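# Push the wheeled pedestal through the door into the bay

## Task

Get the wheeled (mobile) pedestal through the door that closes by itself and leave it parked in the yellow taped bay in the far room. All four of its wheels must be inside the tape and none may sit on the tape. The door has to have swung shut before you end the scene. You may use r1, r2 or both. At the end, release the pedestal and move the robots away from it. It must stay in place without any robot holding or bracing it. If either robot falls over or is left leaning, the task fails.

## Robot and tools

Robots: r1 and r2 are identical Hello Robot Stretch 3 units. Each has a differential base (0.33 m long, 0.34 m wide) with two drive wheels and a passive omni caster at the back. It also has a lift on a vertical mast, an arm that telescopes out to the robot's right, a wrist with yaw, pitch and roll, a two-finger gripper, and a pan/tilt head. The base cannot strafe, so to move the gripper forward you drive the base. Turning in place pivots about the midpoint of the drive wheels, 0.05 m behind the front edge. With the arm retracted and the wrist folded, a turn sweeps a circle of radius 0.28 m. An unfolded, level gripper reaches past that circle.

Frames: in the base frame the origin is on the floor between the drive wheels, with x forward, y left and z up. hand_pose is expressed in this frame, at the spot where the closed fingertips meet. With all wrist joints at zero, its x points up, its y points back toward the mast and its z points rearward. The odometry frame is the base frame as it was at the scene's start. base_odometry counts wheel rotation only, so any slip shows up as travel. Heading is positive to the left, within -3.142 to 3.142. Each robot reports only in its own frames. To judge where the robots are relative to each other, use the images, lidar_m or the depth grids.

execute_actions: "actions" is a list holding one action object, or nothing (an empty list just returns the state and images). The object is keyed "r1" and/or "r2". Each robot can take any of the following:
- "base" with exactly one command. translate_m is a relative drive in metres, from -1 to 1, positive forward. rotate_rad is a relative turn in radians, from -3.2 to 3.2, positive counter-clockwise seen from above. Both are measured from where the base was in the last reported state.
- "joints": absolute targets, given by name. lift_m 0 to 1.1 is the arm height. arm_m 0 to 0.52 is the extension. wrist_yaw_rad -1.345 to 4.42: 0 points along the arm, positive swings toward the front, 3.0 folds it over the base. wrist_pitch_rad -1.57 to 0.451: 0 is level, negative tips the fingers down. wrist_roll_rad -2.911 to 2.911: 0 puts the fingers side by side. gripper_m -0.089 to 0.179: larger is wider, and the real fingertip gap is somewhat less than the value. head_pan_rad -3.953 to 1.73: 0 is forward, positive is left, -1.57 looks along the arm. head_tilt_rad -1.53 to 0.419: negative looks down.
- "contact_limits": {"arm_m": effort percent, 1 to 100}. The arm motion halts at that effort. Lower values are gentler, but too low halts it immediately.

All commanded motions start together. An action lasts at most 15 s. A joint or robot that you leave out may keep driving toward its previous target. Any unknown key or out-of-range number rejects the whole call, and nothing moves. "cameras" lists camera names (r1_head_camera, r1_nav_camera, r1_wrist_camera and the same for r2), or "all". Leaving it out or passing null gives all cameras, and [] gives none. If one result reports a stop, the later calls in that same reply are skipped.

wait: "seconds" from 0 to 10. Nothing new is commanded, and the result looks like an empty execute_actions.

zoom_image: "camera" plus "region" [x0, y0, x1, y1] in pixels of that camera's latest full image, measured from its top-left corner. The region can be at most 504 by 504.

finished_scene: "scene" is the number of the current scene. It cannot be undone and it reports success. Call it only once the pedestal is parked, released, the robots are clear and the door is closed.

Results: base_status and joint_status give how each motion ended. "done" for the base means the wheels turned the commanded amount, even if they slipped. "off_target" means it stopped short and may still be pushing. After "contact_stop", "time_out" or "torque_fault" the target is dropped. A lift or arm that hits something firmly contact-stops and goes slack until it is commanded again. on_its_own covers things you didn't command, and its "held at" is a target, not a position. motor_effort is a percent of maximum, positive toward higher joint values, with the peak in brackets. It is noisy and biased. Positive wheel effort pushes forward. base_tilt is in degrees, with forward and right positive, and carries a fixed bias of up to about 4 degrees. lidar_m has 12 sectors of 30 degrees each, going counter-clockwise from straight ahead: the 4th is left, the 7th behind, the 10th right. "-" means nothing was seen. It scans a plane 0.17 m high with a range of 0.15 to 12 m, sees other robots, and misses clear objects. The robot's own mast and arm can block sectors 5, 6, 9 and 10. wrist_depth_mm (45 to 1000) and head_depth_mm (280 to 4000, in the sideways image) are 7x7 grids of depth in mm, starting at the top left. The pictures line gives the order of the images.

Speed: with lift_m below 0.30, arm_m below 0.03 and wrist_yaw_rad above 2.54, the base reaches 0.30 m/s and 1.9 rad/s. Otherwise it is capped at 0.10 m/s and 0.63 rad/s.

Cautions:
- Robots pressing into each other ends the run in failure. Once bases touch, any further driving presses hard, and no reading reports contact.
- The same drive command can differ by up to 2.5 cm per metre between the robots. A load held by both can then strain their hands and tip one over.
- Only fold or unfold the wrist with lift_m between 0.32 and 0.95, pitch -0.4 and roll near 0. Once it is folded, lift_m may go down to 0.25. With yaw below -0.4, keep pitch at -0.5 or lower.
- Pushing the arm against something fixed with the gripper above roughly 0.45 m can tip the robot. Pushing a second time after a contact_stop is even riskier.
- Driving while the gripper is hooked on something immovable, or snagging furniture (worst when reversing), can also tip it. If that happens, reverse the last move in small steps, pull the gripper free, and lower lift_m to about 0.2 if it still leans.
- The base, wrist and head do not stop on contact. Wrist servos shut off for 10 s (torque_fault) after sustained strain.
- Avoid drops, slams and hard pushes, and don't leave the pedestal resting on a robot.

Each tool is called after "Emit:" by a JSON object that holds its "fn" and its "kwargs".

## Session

Emit:
{"fn": "execute_actions", "kwargs": {"actions": []}}

Scene clock: 0.00 s.
r1.base_odometry: x=+0.000 y=+0.000 heading=+0.000 (m, m, rad; r1's odometry frame)
r1.turned_by_wheels: +0.000 (rad since the last result)
r1.turned_by_imu: +0.000 (rad since the last result)
r1.base_tilt: forward=+2.7 right=+0.0 (deg)
r1.lidar_m: 0.67 0.68 0.61 0.61 0.74 1.41 2.17 2.61 4.14 1.19 0.74 0.67
r1.head_depth_mm: 582 585 587 592 593 596 600 / 601 605 609 611 614 617 619 / 623 625 631 634 635 638 641 / 643 648 653 655 658 662 665 / 669 674 677 679 684 685 693 / 696 698 703 706 711 714 717 / 722 727 728 734 738 742 747
r1.base_status: not commanded
r1.joint_positions: lift_m=+0.474 arm_m=-0.001 wrist_yaw_rad=+3.022 wrist_pitch_rad=-0.353 wrist_roll_rad=-0.001 gripper_m=+0.037 head_pan_rad=-0.001 head_tilt_rad=-0.025
r1.joint_status: not commanded
r1.motor_effort: left_wheel=-1 right_wheel=-1 lift_m=+36 arm_m=-1 wrist_yaw_rad=+1 wrist_pitch_rad=+9 wrist_roll_rad=+0 gripper_m=+0 head_pan_rad=-1 head_tilt_rad=+1 (%)
r1.hand_pose: x=+0.0065 y=+0.0865 z=+0.5011 quat_wxyz=(+0.166, +0.702, +0.083, +0.688) (m; r1's base frame)
r1.wrist_depth_mm: 742 - 650 619 581 548 524 / 812 - 713 671 626 582 555 / 901 880 763 720 680 637 597 / - 961 855 803 746 697 647 / 905 915 - 872 806 755 708 / 768 766 - 789 826 776 761 / 654 650 663 671 671 675 691
r2.base_odometry: x=+0.000 y=+0.000 heading=+0.000 (m, m, rad; r2's odometry frame)
r2.turned_by_wheels: +0.000 (rad since the last result)
r2.turned_by_imu: +0.000 (rad since the last result)
r2.base_tilt: forward=+0.3 right=-1.5 (deg)
r2.lidar_m: 1.50 1.17 1.16 1.24 1.84 2.43 2.61 2.81 2.65 2.99 2.35 2.32
r2.head_depth_mm: 2016 2282 2278 2280 2263 2288 2219 / 2021 2389 2365 2380 2408 2415 2295 / 1944 2066 2077 2081 2099 2133 2107 / 1788 1789 1815 1820 1830 1830 1846 / 1579 1597 1586 1607 1614 1619 1624 / 1421 1427 1433 1430 1443 1444 1459 / 1287 1291 1297 1310 1313 1313 1318
r2.base_status: not commanded
r2.joint_positions: lift_m=+0.320 arm_m=+0.003 wrist_yaw_rad=+3.010 wrist_pitch_rad=-0.558 wrist_roll_rad=+0.007 gripper_m=+0.037 head_pan_rad=+0.016 head_tilt_rad=-0.008
r2.joint_status: not commanded
r2.motor_effort: left_wheel=+0 right_wheel=+1 lift_m=+31 arm_m=-1 wrist_yaw_rad=+0 wrist_pitch_rad=+3 wrist_roll_rad=+0 gripper_m=+0 head_pan_rad=-1 head_tilt_rad=+1 (%)
r2.hand_pose: x=+0.0056 y=+0.0550 z=+0.3026 quat_wxyz=(+0.240, +0.693, +0.149, +0.663) (m; r2's base frame)
r2.wrist_depth_mm: - - - - - 990 892 / - - - - - - 956 / 883 897 888 860 844 830 791 / 715 707 695 675 667 661 655 / 597 590 578 573 589 556 550 / 510 523 - - - 481 483 / 457 - - - 426 423 421
pictures: r1_head_camera (sideways: a quarter turn clockwise sets it upright), r1_nav_camera (sideways: a quarter turn counterclockwise sets it upright), r1_wrist_camera, r2_head_camera (sideways: a quarter turn clockwise sets it upright), r2_nav_camera (sideways: a quarter turn counterclockwise sets it upright), r2_wrist_camera
Images, in order (width x height): r1_head_camera 896x504, r1_nav_camera 672x504, r1_wrist_camera 644x364, r2_head_camera 896x504, r2_nav_camera 672x504, r2_wrist_camera 644x364.

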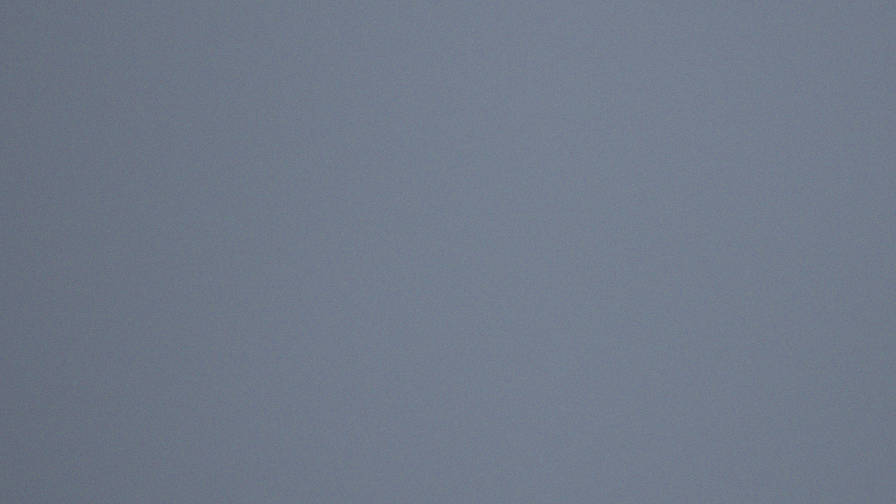

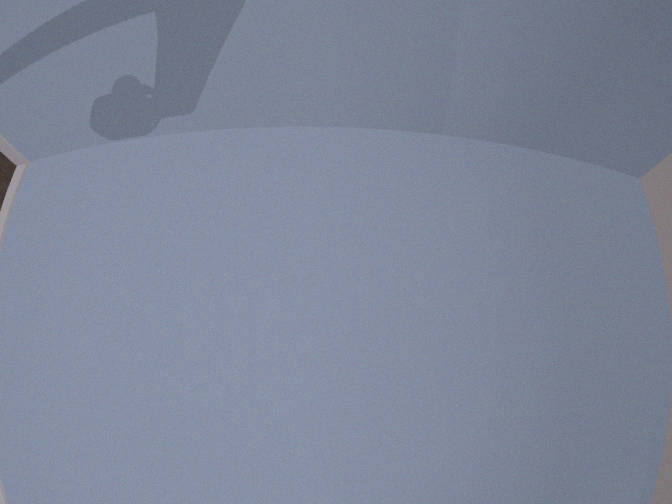

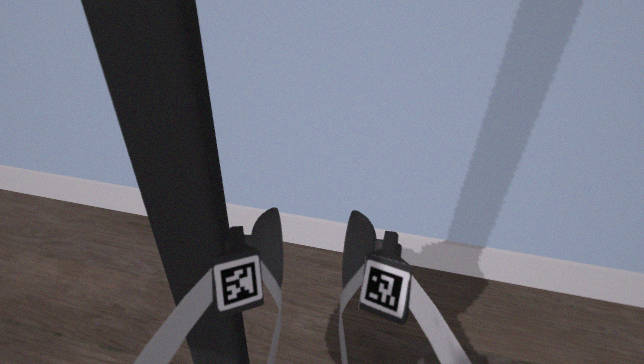

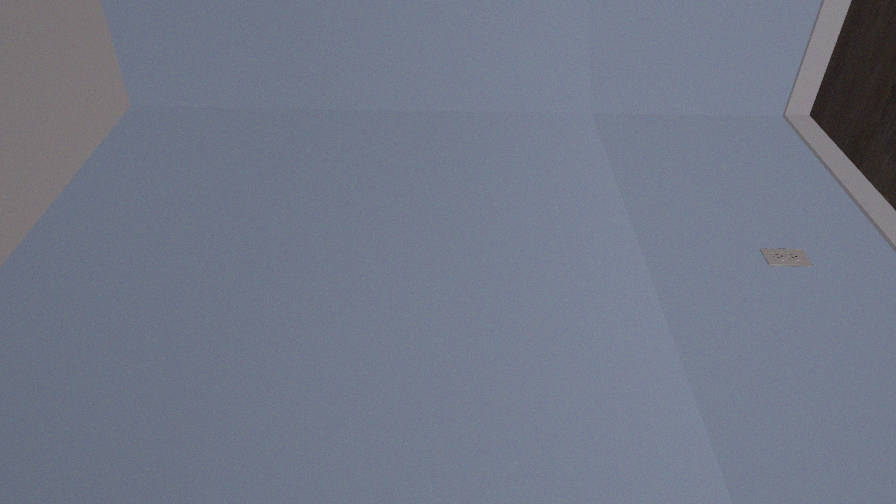

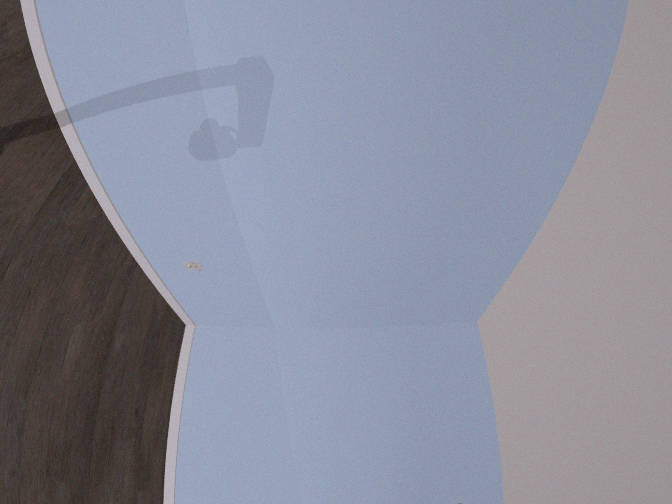

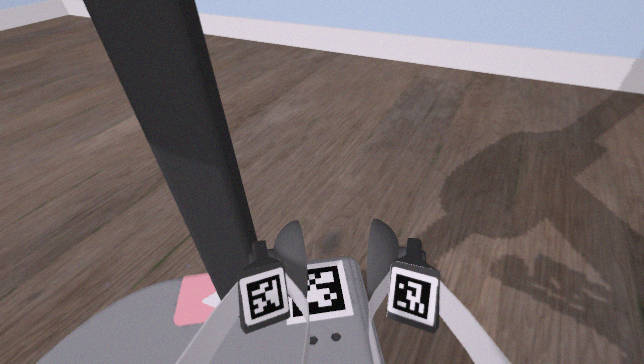

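Look behind.

Emit:
{"fn": "execute_actions", "kwargs": {"actions": [{"r1":{"joints":{"head_pan_rad":-2.6,"head_tilt_rad":-0.6,"lift_m":0.33,"wrist_pitch_rad":-0.4}},"r2":{"joints":{"head_pan_rad":-2.6,"head_tilt_rad":-0.6,"lift_m":0.27}}}], "cameras": ["r1_nav_camera","r2_nav_camera","r1_head_camera","r2_head_camera"]}}

Scene clock: 2.30 s.
r1.base_odometry: x=+0.000 y=+0.000 heading=+0.000 (m, m, rad; r1's odometry frame)
r1.turned_by_wheels: +0.000 (rad since the last result)
r1.turned_by_imu: +0.001 (rad since the last result)
r1.base_tilt: forward=+2.7 right=+0.0 (deg)
r1.lidar_m: 0.67 0.68 0.61 0.61 0.74 1.41 2.17 2.61 4.13 1.19 0.74 0.67
r1.head_depth_mm: 2145 2340 2519 2276 1795 1478 1254 / 2340 2519 2719 2293 1806 1494 1261 / 2539 2784 2941 2315 1818 1493 1264 / 2787 3081 3190 2315 1819 1503 1272 / 3128 3498 3258 2346 1842 1506 1281 / 3564 - 3289 2381 1852 1509 1285 / 3720 - 3337 2386 1869 1520 1289
r1.base_status: not commanded
r1.joint_positions: lift_m=+0.331 arm_m=-0.001 wrist_yaw_rad=+3.022 wrist_pitch_rad=-0.415 wrist_roll_rad=-0.001 gripper_m=+0.037 head_pan_rad=-2.593 head_tilt_rad=-0.593
r1.joint_status: all done
r1.motor_effort: left_wheel=-1(1) right_wheel=+0(1) lift_m=+20(28) arm_m=-1(1) wrist_yaw_rad=+0(0) wrist_pitch_rad=+8(9) wrist_roll_rad=+0(0) gripper_m=+0(1) head_pan_rad=-3(51) head_tilt_rad=-3(21) (%)
r1.hand_pose: x=+0.0056 y=+0.0792 z=+0.3438 quat_wxyz=(+0.187, +0.699, +0.104, +0.683) (m; r1's base frame)
r1.wrist_depth_mm: 760 - 661 621 588 559 521 / 829 - 713 674 637 596 565 / 899 884 788 739 698 654 616 / 784 793 799 795 756 711 661 / 644 646 - 661 685 689 691 / 547 547 - 564 579 569 577 / 476 - - - 485 497 500
r2.base_odometry: x=+0.000 y=+0.000 heading=+0.000 (m, m, rad; r2's odometry frame)
r2.turned_by_wheels: +0.000 (rad since the last result)
r2.turned_by_imu: +0.001 (rad since the last result)
r2.base_tilt: forward=+0.2 right=-1.5 (deg)
r2.lidar_m: 1.49 1.17 1.15 1.24 1.85 2.43 2.61 2.81 2.66 3.00 2.35 2.31
r2.head_depth_mm: 3341 3513 3065 2251 1780 1476 1250 / 3832 - 3096 2259 1789 1481 1251 / - - 3103 2256 1778 1477 1251 / - - 3087 2279 1795 1471 1255 / - - 3094 2287 1792 1477 1261 / - - 2818 2281 1777 1478 1257 / 3792 - 2654 2276 1785 1473 1263
r2.base_status: not commanded
r2.joint_positions: lift_m=+0.270 arm_m=+0.003 wrist_yaw_rad=+3.010 wrist_pitch_rad=-0.559 wrist_roll_rad=+0.007 gripper_m=+0.037 head_pan_rad=-2.593 head_tilt_rad=-0.593
r2.joint_status: all done
r2.motor_effort: left_wheel=+0(0) right_wheel=+1(1) lift_m=+27(27) arm_m=-1(0) wrist_yaw_rad=+0(1) wrist_pitch_rad=+3(3) wrist_roll_rad=+0(0) gripper_m=+0(0) head_pan_rad=-6(56) head_tilt_rad=-3(21) (%)
r2.hand_pose: x=+0.0056 y=+0.0550 z=+0.2526 quat_wxyz=(+0.240, +0.693, +0.149, +0.663) (m; r2's base frame)
r2.wrist_depth_mm: - - - - - - 916 / - - - 982 933 934 923 / 795 778 768 746 732 733 692 / 644 627 605 614 591 578 576 / 536 534 - 540 510 498 490 / 464 - - - - 423 423 / - - - - 370 375 371
pictures: r1_head_camera (sideways: a quarter turn clockwise sets it upright), r1_nav_camera (sideways: a quarter turn counterclockwise sets it upright), r2_head_camera (sideways: a quarter turn clockwise sets it upright), r2_nav_camera (sideways: a quarter turn counterclockwise sets it upright)
Images, in order (width x height): r1_head_camera 896x504, r1_nav_camera 672x504, r2_head_camera 896x504, r2_nav_camera 672x504.

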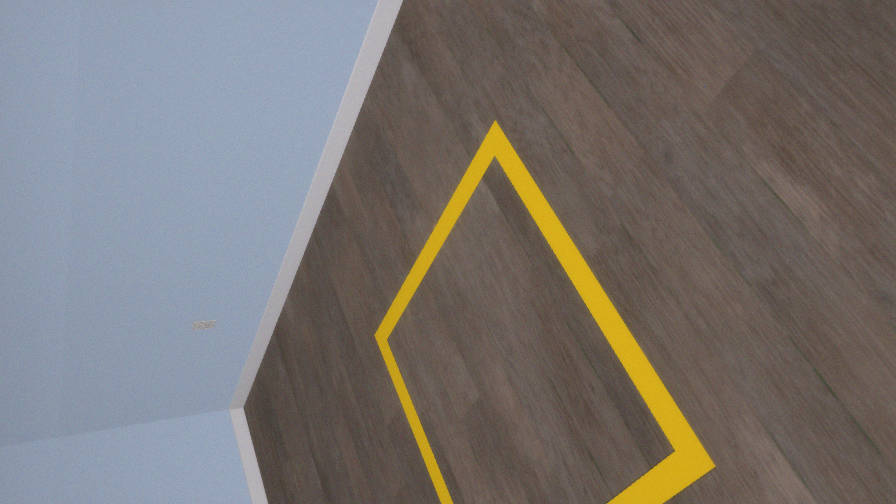

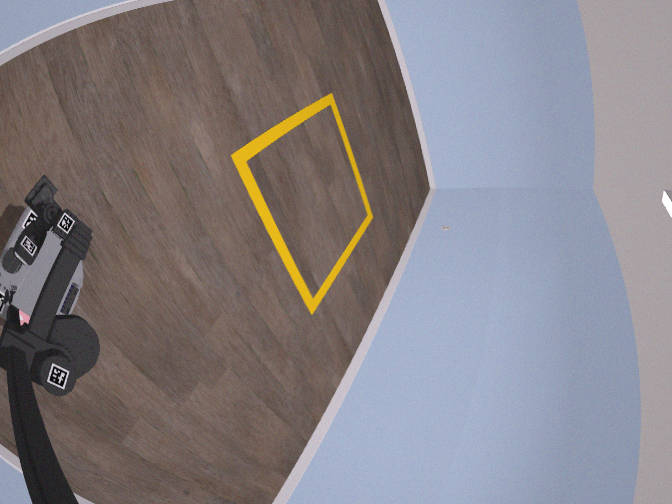

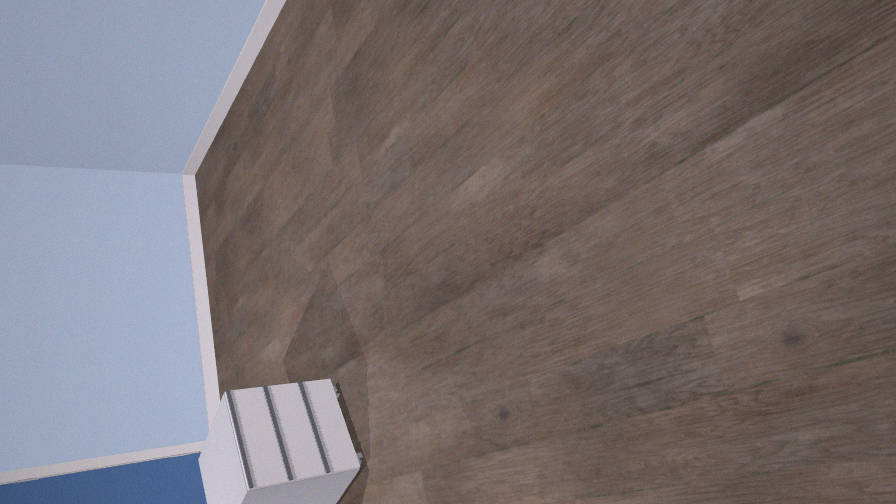

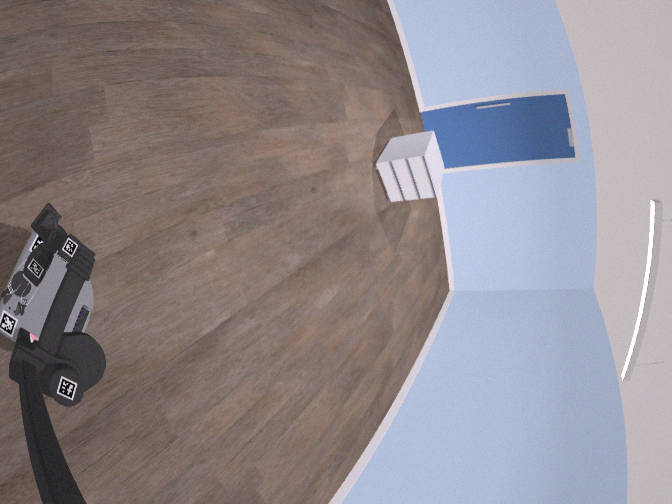

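Emit:
{"fn": "execute_actions", "kwargs": {"actions": [{"r1":{"joints":{"head_pan_rad":-1.3,"head_tilt_rad":-0.4,"lift_m":0.27}},"r2":{"joints":{"head_pan_rad":-3.1,"head_tilt_rad":-0.3}}}], "cameras": ["r1_nav_camera","r2_nav_camera","r2_head_camera"]}}

Emit:
{"fn": "execute_actions", "kwargs": {"actions": [{"r1":{"joints":{"head_pan_rad":-3.8}}}], "cameras": ["r1_nav_camera"]}}

Scene clock: 4.13 s.
r1.base_odometry: x=+0.000 y=+0.000 heading=+0.000 (m, m, rad; r1's odometry frame)
r1.turned_by_wheels: +0.000 (rad since the last result)
r1.turned_by_imu: +0.000 (rad since the last result)
r1.base_tilt: forward=+2.7 right=+0.0 (deg)
r1.lidar_m: 0.67 0.68 0.61 0.62 0.74 1.42 2.16 2.61 4.14 1.19 0.74 0.67
r1.head_depth_mm: 1865 1992 2170 2391 2251 1741 1425 / 1560 1701 1828 1993 2112 1744 1434 / 1174 1251 1327 1421 1541 1612 1428 / 1010 1068 1129 1195 1275 1361 1383 / 887 932 981 1032 1084 1152 1220 / 792 827 861 903 949 994 1048 / 718 740 771 803 838 879 915
r1.base_status: not commanded
r1.joint_positions: lift_m=+0.271 arm_m=-0.001 wrist_yaw_rad=+3.022 wrist_pitch_rad=-0.416 wrist_roll_rad=-0.001 gripper_m=+0.037 head_pan_rad=-1.307 head_tilt_rad=-0.409
r1.joint_status: all done
r1.motor_effort: left_wheel=-1(0) right_wheel=+0(0) lift_m=+20(17) arm_m=-1(1) wrist_yaw_rad=-1(0) wrist_pitch_rad=+8(8) wrist_roll_rad=+0(0) gripper_m=+0(0) head_pan_rad=+4(50) head_tilt_rad=+3(14) (%)
r1.hand_pose: x=+0.0056 y=+0.0791 z=+0.2837 quat_wxyz=(+0.187, +0.699, +0.105, +0.683) (m; r1's base frame)
r1.wrist_depth_mm: 762 - 655 618 589 554 521 / 835 - 721 679 638 597 564 / 864 838 777 734 698 648 619 / 671 678 702 710 713 690 655 / 559 563 - 575 602 596 607 / 473 493 - - 510 496 505 / - - - - 425 429 433
r2.base_odometry: x=+0.000 y=+0.000 heading=+0.000 (m, m, rad; r2's odometry frame)
r2.turned_by_wheels: +0.000 (rad since the last result)
r2.turned_by_imu: +0.001 (rad since the last result)
r2.base_tilt: forward=+0.2 right=-1.5 (deg)
r2.lidar_m: 1.49 1.17 1.16 1.24 1.84 2.43 2.61 2.81 2.65 3.00 2.35 2.32
r2.head_depth_mm: 2231 2333 2442 2510 2578 1958 1544 / 2358 2465 2614 2705 2666 1947 1545 / 2529 2667 2782 2963 2665 1958 1555 / 2761 2856 3014 3199 2671 1959 1548 / 2980 3123 3315 3485 2652 1939 1547 / 3224 3371 3603 3818 2646 1947 1549 / 3513 3754 - - 2627 1960 1547
r2.base_status: not commanded
r2.joint_positions: lift_m=+0.270 arm_m=+0.003 wrist_yaw_rad=+3.010 wrist_pitch_rad=-0.559 wrist_roll_rad=+0.007 gripper_m=+0.037 head_pan_rad=-3.093 head_tilt_rad=-0.310
r2.joint_status: all done
r2.motor_effort: left_wheel=+0(0) right_wheel=+1(0) lift_m=+28(27) arm_m=+0(0) wrist_yaw_rad=+1(0) wrist_pitch_rad=+3(3) wrist_roll_rad=+0(0) gripper_m=+0(1) head_pan_rad=-5(43) head_tilt_rad=+3(18) (%)
r2.hand_pose: x=+0.0056 y=+0.0550 z=+0.2526 quat_wxyz=(+0.240, +0.693, +0.149, +0.663) (m; r2's base frame)
r2.wrist_depth_mm: - - - - - 989 935 / - - - 974 980 916 898 / 795 792 760 749 727 715 701 / 636 626 626 596 594 587 566 / 532 530 - 537 516 492 490 / 471 - - - - 430 424 / - - - - 372 377 372
pictures: r1_nav_camera (sideways: a quarter turn counterclockwise sets it upright), r2_head_camera (sideways: a quarter turn clockwise sets it upright), r2_nav_camera (sideways: a quarter turn counterclockwise sets it upright)
Images, in order (width x height): r1_nav_camera 672x504, r2_head_camera 896x504, r2_nav_camera 672x504.

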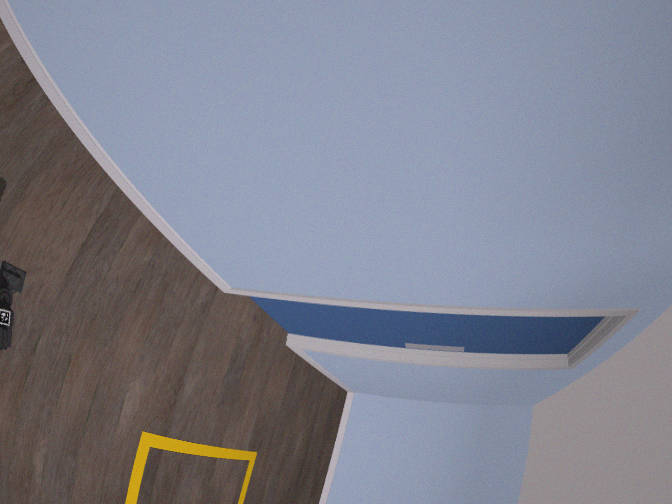

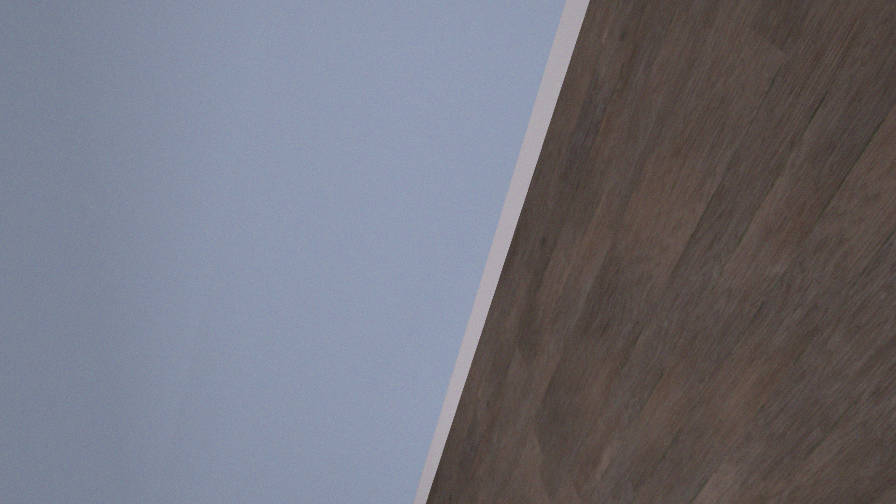

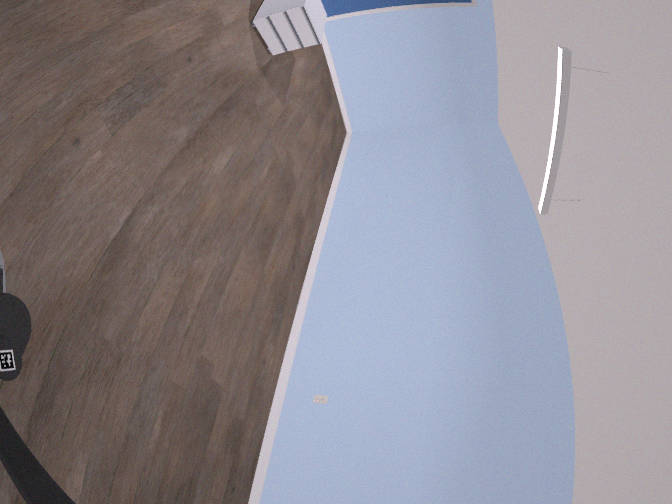

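Scene clock: 5.83 s.
r1.base_odometry: x=+0.000 y=+0.000 heading=+0.000 (m, m, rad; r1's odometry frame)
r1.turned_by_wheels: +0.000 (rad since the last result)
r1.turned_by_imu: +0.000 (rad since the last result)
r1.base_tilt: forward=+2.7 right=+0.0 (deg)
r1.lidar_m: 0.67 0.68 0.61 0.62 0.75 1.42 2.17 2.61 4.15 1.19 0.74 0.67
r1.head_depth_mm: 887 925 975 1027 1091 1175 1268 / 1038 1089 1158 1235 1320 1410 1394 / 1248 1328 1431 1547 1688 1701 1436 / 1572 1706 1879 2080 2129 1779 1454 / 1894 1989 2121 2278 2332 1787 1447 / 1828 1940 2056 2205 2254 1817 1464 / 1782 1872 1981 2116 2209 1806 1469
r1.base_status: not commanded
r1.joint_positions: lift_m=+0.271 arm_m=-0.001 wrist_yaw_rad=+3.022 wrist_pitch_rad=-0.416 wrist_roll_rad=-0.001 gripper_m=+0.037 head_pan_rad=-3.793 head_tilt_rad=-0.409
r1.joint_status: all done
r1.motor_effort: left_wheel=-1(1) right_wheel=+0(0) lift_m=+20(20) arm_m=-1(1) wrist_yaw_rad=+0(0) wrist_pitch_rad=+8(8) wrist_roll_rad=+0(0) gripper_m=+0(0) head_pan_rad=-4(51) head_tilt_rad=+3(2) (%)
r1.hand_pose: x=+0.0056 y=+0.0791 z=+0.2837 quat_wxyz=(+0.187, +0.699, +0.105, +0.683) (m; r1's base frame)
r1.wrist_depth_mm: 754 - 653 621 587 556 526 / 845 - 705 686 640 596 569 / 876 836 781 742 685 652 613 / 680 685 705 710 712 689 656 / 554 563 - 581 600 594 595 / 475 498 - - 509 495 503 / - - - - 425 428 431
r2.base_odometry: x=+0.000 y=+0.000 heading=+0.000 (m, m, rad; r2's odometry frame)
r2.turned_by_wheels: +0.000 (rad since the last result)
r2.turned_by_imu: +0.000 (rad since the last result)
r2.base_tilt: forward=+0.2 right=-1.5 (deg)
r2.lidar_m: 1.49 1.17 1.15 1.24 1.84 2.43 2.61 2.82 2.66 3.00 2.36 2.32
r2.head_depth_mm: 2224 2303 2397 2521 2547 1971 1559 / 2377 2496 2585 2694 2666 1952 1550 / 2539 2659 2792 2922 2656 1967 1549 / 2754 2860 3056 3224 2682 1960 1538 / 2971 3143 3277 3470 2655 1965 1544 / 3232 3429 3611 3745 2641 1944 1552 / 3555 3751 - - 2650 1958 1555
r2.base_status: not commanded
r2.joint_positions: lift_m=+0.270 arm_m=+0.003 wrist_yaw_rad=+3.010 wrist_pitch_rad=-0.559 wrist_roll_rad=+0.007 gripper_m=+0.037 head_pan_rad=-3.093 head_tilt_rad=-0.310
r2.joint_status: not commanded
r2.motor_effort: left_wheel=+0(0) right_wheel=+1(1) lift_m=+28(27) arm_m=+0(0) wrist_yaw_rad=+0(1) wrist_pitch_rad=+3(3) wrist_roll_rad=+0(0) gripper_m=+0(0) head_pan_rad=-7(5) head_tilt_rad=+4(3) (%)
r2.hand_pose: x=+0.0056 y=+0.0550 z=+0.2526 quat_wxyz=(+0.240, +0.693, +0.149, +0.663) (m; r2's base frame)
r2.wrist_depth_mm: - - - - - - 899 / - - - 981 967 930 922 / 792 783 771 750 735 712 703 / 634 623 609 609 593 577 574 / 535 531 - 535 512 496 483 / 469 - - - - 428 421 / - - - - 372 377 371
pictures: r1_nav_camera (sideways: a quarter turn counterclockwise sets it upright)
Images, in order (width x height): r1_nav_camera 672x504.

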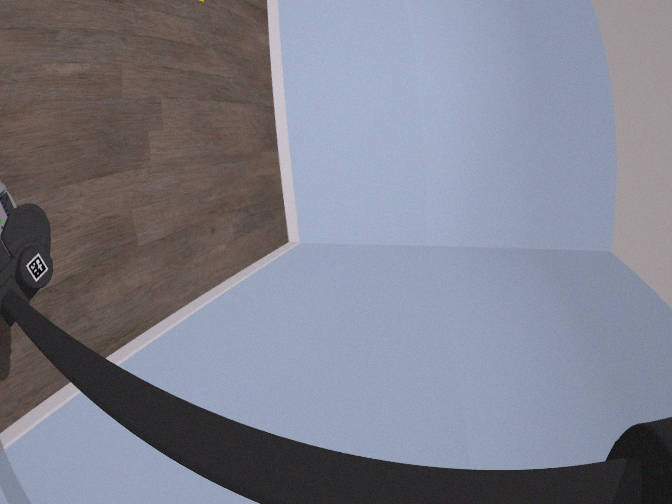

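Emit:
{"fn": "execute_actions", "kwargs": {"actions": [{"r1":{"base":{"rotate_rad":-1.87},"joints":{"head_pan_rad":0,"head_tilt_rad":-0.5}},"r2":{"base":{"rotate_rad":-2.1},"joints":{"head_pan_rad":0,"head_tilt_rad":-0.6}}}], "cameras": ["r1_nav_camera","r2_nav_camera"]}}

Emit:
{"fn": "execute_actions", "kwargs": {"actions": [{"r1":{"base":{"translate_m":1.0}},"r2":{"base":{"translate_m":1.0}}}], "cameras": []}}

Emit:
{"fn": "execute_actions", "kwargs": {"actions": [{"r1":{"base":{"translate_m":1.0}},"r2":{"base":{"translate_m":0.4}}}], "cameras": ["r1_nav_camera","r2_nav_camera","r2_head_camera"]}}

Scene clock: 9.37 s.
r1.base_odometry: x=+0.000 y=+0.000 heading=-1.870 (m, m, rad; r1's odometry frame)
r1.turned_by_wheels: -1.870 (rad since the last result)
r1.turned_by_imu: -1.863 (rad since the last result)
r1.base_tilt: forward=+2.7 right=+0.0 (deg)
r1.lidar_m: 2.31 0.90 0.68 0.67 0.70 0.63 0.61 0.65 0.93 2.15 2.27 3.22
r1.head_depth_mm: 3431 3630 - 2692 2026 1600 1337 / 3436 3741 - 2683 2018 1604 1337 / 3467 3727 - 2691 2035 1617 1340 / 3492 3748 - 2781 2048 1622 1351 / 3497 3726 3870 2788 2045 1640 1358 / 2692 2650 2612 2493 2072 1651 1372 / 1910 1982 2067 2033 1938 1603 1367
r1.base_status: done
r1.joint_positions: lift_m=+0.271 arm_m=-0.001 wrist_yaw_rad=+3.022 wrist_pitch_rad=-0.416 wrist_roll_rad=-0.001 gripper_m=+0.037 head_pan_rad=-0.007 head_tilt_rad=-0.495
r1.joint_status: all done
r1.motor_effort: left_wheel=+2(12) right_wheel=-3(7) lift_m=+20(20) arm_m=-1(1) wrist_yaw_rad=+0(1) wrist_pitch_rad=+8(8) wrist_roll_rad=+0(0) gripper_m=+0(0) head_pan_rad=+3(50) head_tilt_rad=-2(7) (%)
r1.hand_pose: x=+0.0056 y=+0.0791 z=+0.2837 quat_wxyz=(+0.187, +0.699, +0.105, +0.683) (m; r1's base frame)
r1.wrist_depth_mm: 636 - 648 659 670 675 689 / 690 - 703 716 729 742 751 / 730 749 766 774 790 804 821 / 675 678 699 705 719 742 749 / 553 558 - 580 599 591 603 / 471 494 - - 512 493 509 / - - - - 424 428 435
r2.base_odometry: x=+0.000 y=+0.000 heading=-2.100 (m, m, rad; r2's odometry frame)
r2.turned_by_wheels: -2.100 (rad since the last result)
r2.turned_by_imu: -2.058 (rad since the last result)
r2.base_tilt: forward=+0.2 right=-1.6 (deg)
r2.lidar_m: 2.66 2.97 2.35 2.32 1.47 1.17 1.16 1.25 1.87 2.43 2.62 2.80
r2.head_depth_mm: 3847 - 2768 2240 1790 1468 1248 / 3877 - 2672 2241 1789 1468 1251 / - - 2924 2258 1782 1479 1253 / - - 3077 2257 1790 1474 1253 / - - 3081 2263 1784 1480 1255 / - - 3120 2258 1789 1473 1256 / - - 3133 2262 1785 1468 1254
r2.base_status: done
r2.joint_positions: lift_m=+0.270 arm_m=+0.003 wrist_yaw_rad=+3.010 wrist_pitch_rad=-0.559 wrist_roll_rad=+0.007 gripper_m=+0.037 head_pan_rad=-0.007 head_tilt_rad=-0.593
r2.joint_status: all done
r2.motor_effort: left_wheel=+2(8) right_wheel=-1(4) lift_m=+27(27) arm_m=-1(1) wrist_yaw_rad=+0(1) wrist_pitch_rad=+3(3) wrist_roll_rad=+0(0) gripper_m=+0(0) head_pan_rad=+5(55) head_tilt_rad=-2(13) (%)
r2.hand_pose: x=+0.0056 y=+0.0549 z=+0.2526 quat_wxyz=(+0.240, +0.693, +0.149, +0.663) (m; r2's base frame)
r2.wrist_depth_mm: - - - - - - - / - - - 980 948 922 925 / 811 771 760 748 722 717 706 / 641 622 611 605 601 585 578 / 538 521 - 533 505 486 493 / 470 - - - - 424 419 / - - - - 372 377 374
pictures: r1_nav_camera (sideways: a quarter turn counterclockwise sets it upright), r2_nav_camera (sideways: a quarter turn counterclockwise sets it upright)
Images, in order (width x height): r1_nav_camera 672x504, r2_nav_camera 672x504.

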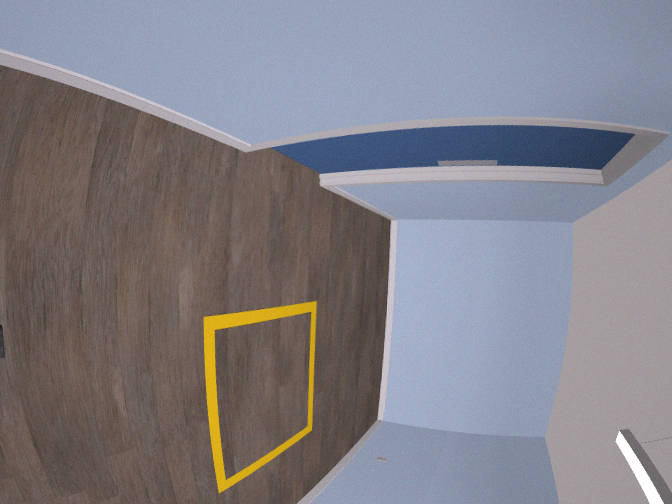

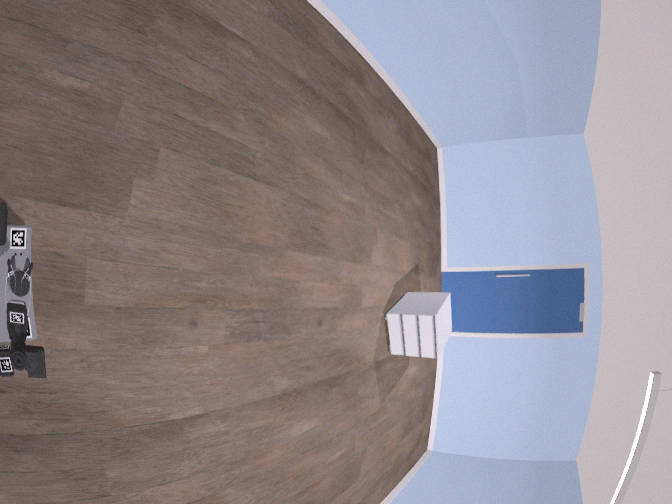

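Scene clock: 14.30 s.
r1.base_odometry: x=-0.295 y=-0.956 heading=-1.870 (m, m, rad; r1's odometry frame)
r1.turned_by_wheels: +0.000 (rad since the last result)
r1.turned_by_imu: +0.004 (rad since the last result)
r1.base_tilt: forward=+2.7 right=+0.0 (deg)
r1.lidar_m: 1.95 0.93 0.62 0.61 0.65 0.92 1.60 1.69 2.26 2.21 2.33 3.24
r1.head_depth_mm: 2614 2862 3094 2672 2005 1596 1338 / 2641 2836 3115 2667 2004 1619 1344 / 2645 2851 3107 2723 2040 1613 1348 / 2650 2853 3085 2775 2035 1628 1357 / 2658 2865 3130 2771 2048 1648 1355 / 2424 2387 2352 2322 1995 1646 1368 / 1718 1708 1680 1657 1648 1592 1379
r1.base_status: done
r1.joint_positions: lift_m=+0.271 arm_m=-0.001 wrist_yaw_rad=+3.022 wrist_pitch_rad=-0.416 wrist_roll_rad=-0.001 gripper_m=+0.037 head_pan_rad=-0.007 head_tilt_rad=-0.495
r1.joint_status: not commanded
r1.motor_effort: left_wheel=+1(12) right_wheel=-2(5) lift_m=+21(21) arm_m=-1(1) wrist_yaw_rad=+0(1) wrist_pitch_rad=+8(8) wrist_roll_rad=+0(0) gripper_m=+0(0) head_pan_rad=+4(3) head_tilt_rad=-2(2) (%)
r1.hand_pose: x=+0.0056 y=+0.0791 z=+0.2837 quat_wxyz=(+0.187, +0.699, +0.105, +0.683) (m; r1's base frame)
r1.wrist_depth_mm: 586 - 589 604 611 689 709 / 632 - 651 661 667 762 772 / 684 692 708 718 729 829 884 / 676 681 704 705 726 737 744 / 559 563 - 580 592 595 603 / 476 495 - - 513 496 504 / - - - - 425 429 432
r2.base_odometry: x=-0.505 y=-0.863 heading=-2.100 (m, m, rad; r2's odometry frame)
r2.turned_by_wheels: +0.000 (rad since the last result)
r2.turned_by_imu: +0.006 (rad since the last result)
r2.base_tilt: forward=+0.2 right=-1.5 (deg)
r2.lidar_m: 1.70 2.81 2.23 2.20 2.38 2.16 2.14 2.31 2.58 2.54 2.76 1.69
r2.head_depth_mm: 3019 3322 1901 1901 1767 1467 1249 / 3057 3352 2034 2024 1783 1468 1254 / 3093 3413 3070 2291 1779 1472 1253 / 3140 3422 3083 2266 1782 1475 1254 / 3171 3480 3084 2246 1787 1475 1252 / 3183 3586 3091 2266 1787 1475 1251 / 3253 3577 3115 2260 1797 1475 1253
r2.base_status: done
r2.joint_positions: lift_m=+0.270 arm_m=+0.003 wrist_yaw_rad=+3.010 wrist_pitch_rad=-0.559 wrist_roll_rad=+0.007 gripper_m=+0.037 head_pan_rad=-0.007 head_tilt_rad=-0.594
r2.joint_status: not commanded
r2.motor_effort: left_wheel=+1(9) right_wheel=-1(4) lift_m=+27(27) arm_m=-1(1) wrist_yaw_rad=+1(0) wrist_pitch_rad=+3(3) wrist_roll_rad=+0(0) gripper_m=+0(0) head_pan_rad=+3(4) head_tilt_rad=-2(2) (%)
r2.hand_pose: x=+0.0056 y=+0.0549 z=+0.2526 quat_wxyz=(+0.240, +0.693, +0.149, +0.663) (m; r2's base frame)
r2.wrist_depth_mm: - - - - - - - / - - - 990 940 917 917 / 799 784 773 750 727 716 689 / 640 627 614 607 599 592 572 / 532 526 - 531 510 493 488 / 465 - - - - 424 422 / - - - - 372 379 376
pictures: none
No camera images: the call's "cameras" was empty. Leave "cameras" out to get every camera's image.

Scene clock: 19.33 s.
r1.base_odometry: x=-0.589 y=-1.911 heading=-1.870 (m, m, rad; r1's odometry frame)
r1.turned_by_wheels: +0.000 (rad since the last result)
r1.turned_by_imu: +0.004 (rad since the last result)
r1.base_tilt: forward=+2.7 right=+0.0 (deg)
r1.lidar_m: 1.75 0.74 0.59 0.63 0.67 0.85 2.60 2.75 2.32 2.27 2.40 2.22
r1.head_depth_mm: 1801 1937 2118 2310 2009 1596 1333 / 1811 1962 2104 2323 2013 1604 1339 / 1815 1958 2123 2313 2035 1609 1343 / 1812 1955 2131 2339 2042 1626 1350 / 1833 1989 2135 2352 2074 1651 1359 / 1842 1950 2074 2078 1930 1634 1366 / 1549 1523 1513 1492 1474 1463 1333
r1.base_status: done
r1.joint_positions: lift_m=+0.271 arm_m=-0.001 wrist_yaw_rad=+3.022 wrist_pitch_rad=-0.416 wrist_roll_rad=-0.001 gripper_m=+0.037 head_pan_rad=-0.007 head_tilt_rad=-0.495
r1.joint_status: not commanded
r1.motor_effort: left_wheel=+1(11) right_wheel=-2(5) lift_m=+20(20) arm_m=-1(1) wrist_yaw_rad=+0(0) wrist_pitch_rad=+8(8) wrist_roll_rad=+0(0) gripper_m=+0(1) head_pan_rad=+3(3) head_tilt_rad=-2(2) (%)
r1.hand_pose: x=+0.0056 y=+0.0791 z=+0.2837 quat_wxyz=(+0.187, +0.699, +0.105, +0.682) (m; r1's base frame)
r1.wrist_depth_mm: 603 - 622 625 608 565 569 / 666 - 679 686 658 617 627 / 726 738 739 756 696 676 696 / 682 689 703 715 714 719 726 / 556 561 - 581 603 594 598 / 475 489 - - 509 504 504 / - - - - 424 433 433
r2.base_odometry: x=-0.707 y=-1.209 heading=-2.100 (m, m, rad; r2's odometry frame)
r2.turned_by_wheels: +0.000 (rad since the last result)
r2.turned_by_imu: +0.003 (rad since the last result)
r2.base_tilt: forward=+0.2 right=-1.6 (deg)
r2.lidar_m: 1.51 2.74 2.18 2.15 2.33 2.56 2.53 2.74 2.64 2.59 2.81 1.30
r2.head_depth_mm: 2739 2967 3071 1513 1630 1470 1256 / 2728 2995 3071 1812 1733 1469 1258 / 2758 3019 3122 2247 1786 1468 1253 / 2795 3088 3059 2256 1786 1468 1258 / 2845 3116 3065 2273 1791 1475 1261 / 2894 3154 3096 2265 1791 1471 1261 / 2888 3181 3067 2287 1789 1474 1258
r2.base_status: done
r2.joint_positions: lift_m=+0.270 arm_m=+0.003 wrist_yaw_rad=+3.010 wrist_pitch_rad=-0.559 wrist_roll_rad=+0.007 gripper_m=+0.037 head_pan_rad=-0.007 head_tilt_rad=-0.594
r2.joint_status: not commanded
r2.motor_effort: left_wheel=+1(8) right_wheel=-1(2) lift_m=+27(27) arm_m=-1(1) wrist_yaw_rad=+1(0) wrist_pitch_rad=+3(3) wrist_roll_rad=+0(0) gripper_m=+0(1) head_pan_rad=+2(5) head_tilt_rad=-2(2) (%)
r2.hand_pose: x=+0.0056 y=+0.0549 z=+0.2526 quat_wxyz=(+0.240, +0.693, +0.149, +0.663) (m; r2's base frame)
r2.wrist_depth_mm: - - - - - - - / - - - 969 951 935 893 / 817 780 765 746 727 731 697 / 638 634 620 608 595 577 581 / 534 529 - 531 510 495 489 / 468 - - - - 431 420 / - - - - 370 380 370
pictures: r1_nav_camera (sideways: a quarter turn counterclockwise sets it upright), r2_head_camera (sideways: a quarter turn clockwise sets it upright), r2_nav_camera (sideways: a quarter turn counterclockwise sets it upright)
Images, in order (width x height): r1_nav_camera 672x504, r2_head_camera 896x504, r2_nav_camera 672x504.

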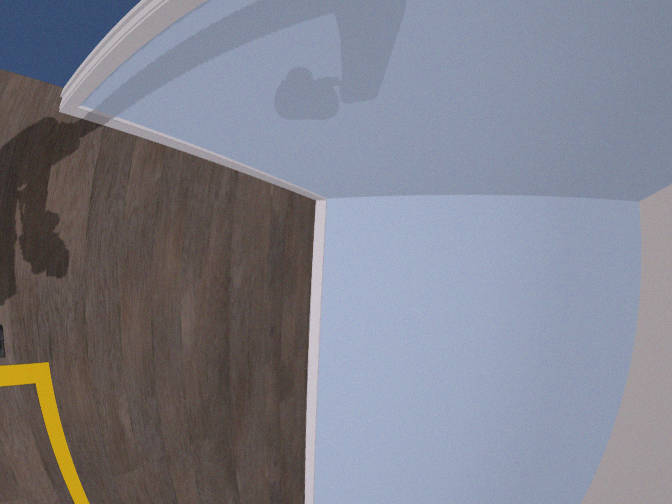

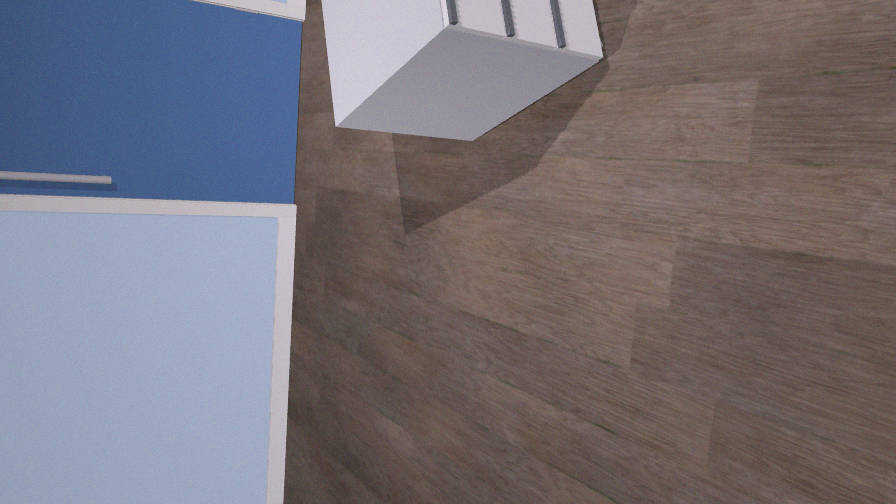

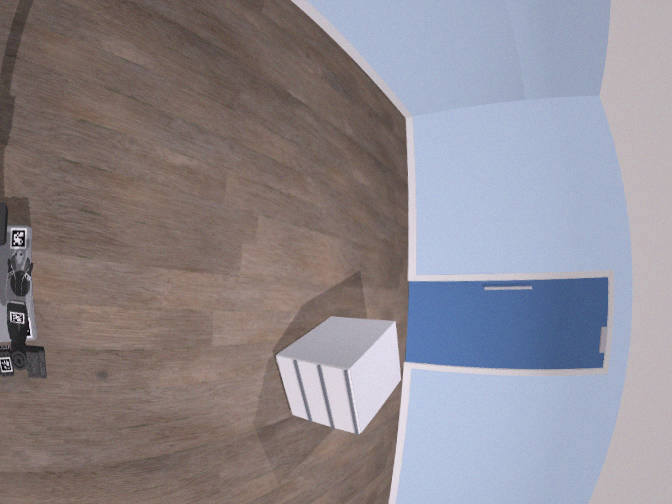

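Emit:
{"fn": "execute_actions", "kwargs": {"actions": [{"r1":{"joints":{"head_pan_rad":1.57,"head_tilt_rad":-0.9}},"r2":{"base":{"translate_m":0.5},"joints":{"head_tilt_rad":-0.8}}}], "cameras": ["r1_nav_camera","r2_nav_camera"]}}

Scene clock: 22.77 s.
r1.base_odometry: x=-0.589 y=-1.911 heading=-1.870 (m, m, rad; r1's odometry frame)
r1.turned_by_wheels: +0.000 (rad since the last result)
r1.turned_by_imu: +0.001 (rad since the last result)
r1.base_tilt: forward=+2.7 right=+0.0 (deg)
r1.lidar_m: 1.75 0.74 0.59 0.63 0.67 0.85 2.60 2.75 2.32 2.27 2.39 2.22
r1.head_depth_mm: 546 628 717 807 974 1212 1123 / 547 630 744 907 1114 1233 1125 / 548 633 746 909 1158 1265 1125 / 551 635 747 911 1167 1262 1133 / 552 636 751 915 1165 1276 1166 / 553 635 751 917 1174 - - / 553 640 753 892 - - 1126
r1.base_status: not commanded
r1.joint_positions: lift_m=+0.271 arm_m=-0.001 wrist_yaw_rad=+3.022 wrist_pitch_rad=-0.416 wrist_roll_rad=-0.001 gripper_m=+0.037 head_pan_rad=+1.563 head_tilt_rad=-0.889
r1.joint_status: all done
r1.motor_effort: left_wheel=+1(1) right_wheel=-2(2) lift_m=+20(21) arm_m=-1(1) wrist_yaw_rad=+0(0) wrist_pitch_rad=+8(8) wrist_roll_rad=+0(0) gripper_m=+0(1) head_pan_rad=+4(50) head_tilt_rad=-3(21) (%)
r1.hand_pose: x=+0.0056 y=+0.0791 z=+0.2837 quat_wxyz=(+0.187, +0.699, +0.105, +0.682) (m; r1's base frame)
r1.wrist_depth_mm: 607 - 620 619 615 567 572 / 654 - 673 688 659 619 631 / 724 733 755 754 687 683 697 / 674 690 698 712 705 720 729 / 559 553 - 575 598 589 601 / 472 497 - - 510 499 507 / - - - - 422 428 434
r2.base_odometry: x=-0.959 y=-1.640 heading=-2.100 (m, m, rad; r2's odometry frame)
r2.turned_by_wheels: +0.000 (rad since the last result)
r2.turned_by_imu: +0.003 (rad since the last result)
r2.base_tilt: forward=+0.2 right=-1.5 (deg)
r2.lidar_m: 1.26 2.66 2.11 2.09 2.27 3.05 3.02 3.26 2.69 2.66 1.16 0.85
r2.head_depth_mm: 2375 2574 1331 1301 1402 1299 1153 / 2399 2639 2146 1633 1502 1310 1155 / 2428 2659 2164 1763 1502 1298 1159 / 2464 2659 2154 1767 1507 1304 1155 / 2509 2657 2172 1775 1504 1304 1153 / 2541 2713 2158 1784 1505 1309 1156 / 2569 2754 2184 1787 1512 1306 1157
r2.base_status: done
r2.joint_positions: lift_m=+0.270 arm_m=+0.003 wrist_yaw_rad=+3.010 wrist_pitch_rad=-0.559 wrist_roll_rad=+0.007 gripper_m=+0.037 head_pan_rad=-0.007 head_tilt_rad=-0.791
r2.joint_status: all done
r2.motor_effort: left_wheel=+1(8) right_wheel=+0(3) lift_m=+28(28) arm_m=-1(1) wrist_yaw_rad=-1(1) wrist_pitch_rad=+4(3) wrist_roll_rad=+0(0) gripper_m=+0(0) head_pan_rad=+3(4) head_tilt_rad=-3(10) (%)
r2.hand_pose: x=+0.0056 y=+0.0549 z=+0.2526 quat_wxyz=(+0.240, +0.693, +0.149, +0.663) (m; r2's base frame)
r2.wrist_depth_mm: - - - - - - - / - - - 987 955 952 889 / 790 799 773 759 719 721 698 / 630 620 610 600 592 595 577 / 526 521 - 536 511 494 488 / 462 - - - - 426 422 / - - - - 373 372 373
pictures: r1_nav_camera (sideways: a quarter turn counterclockwise sets it upright), r2_nav_camera (sideways: a quarter turn counterclockwise sets it upright)
Images, in order (width x height): r1_nav_camera 672x504, r2_nav_camera 672x504.

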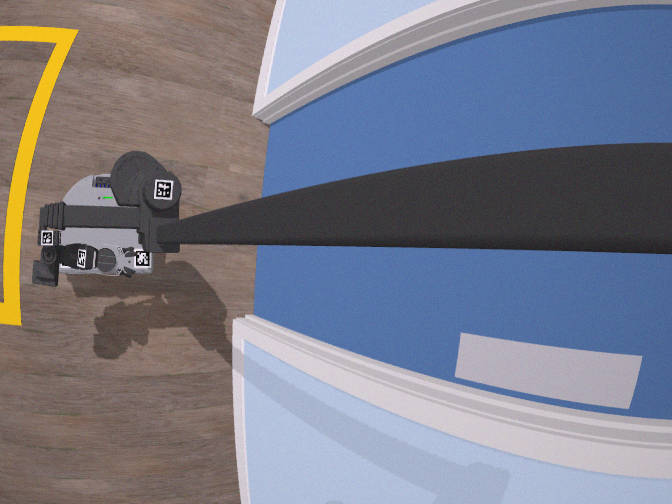

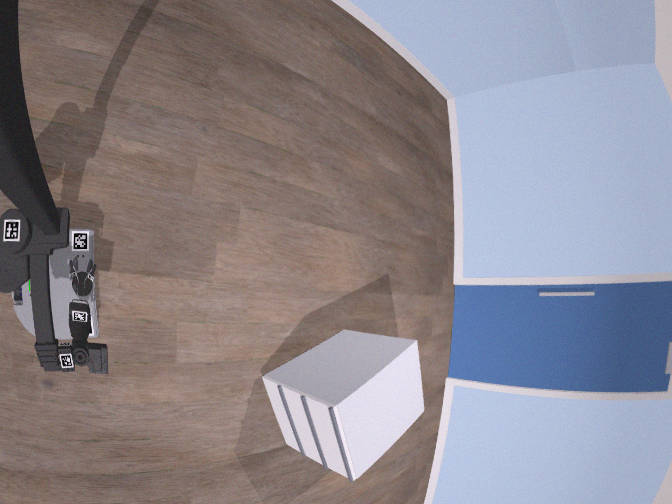

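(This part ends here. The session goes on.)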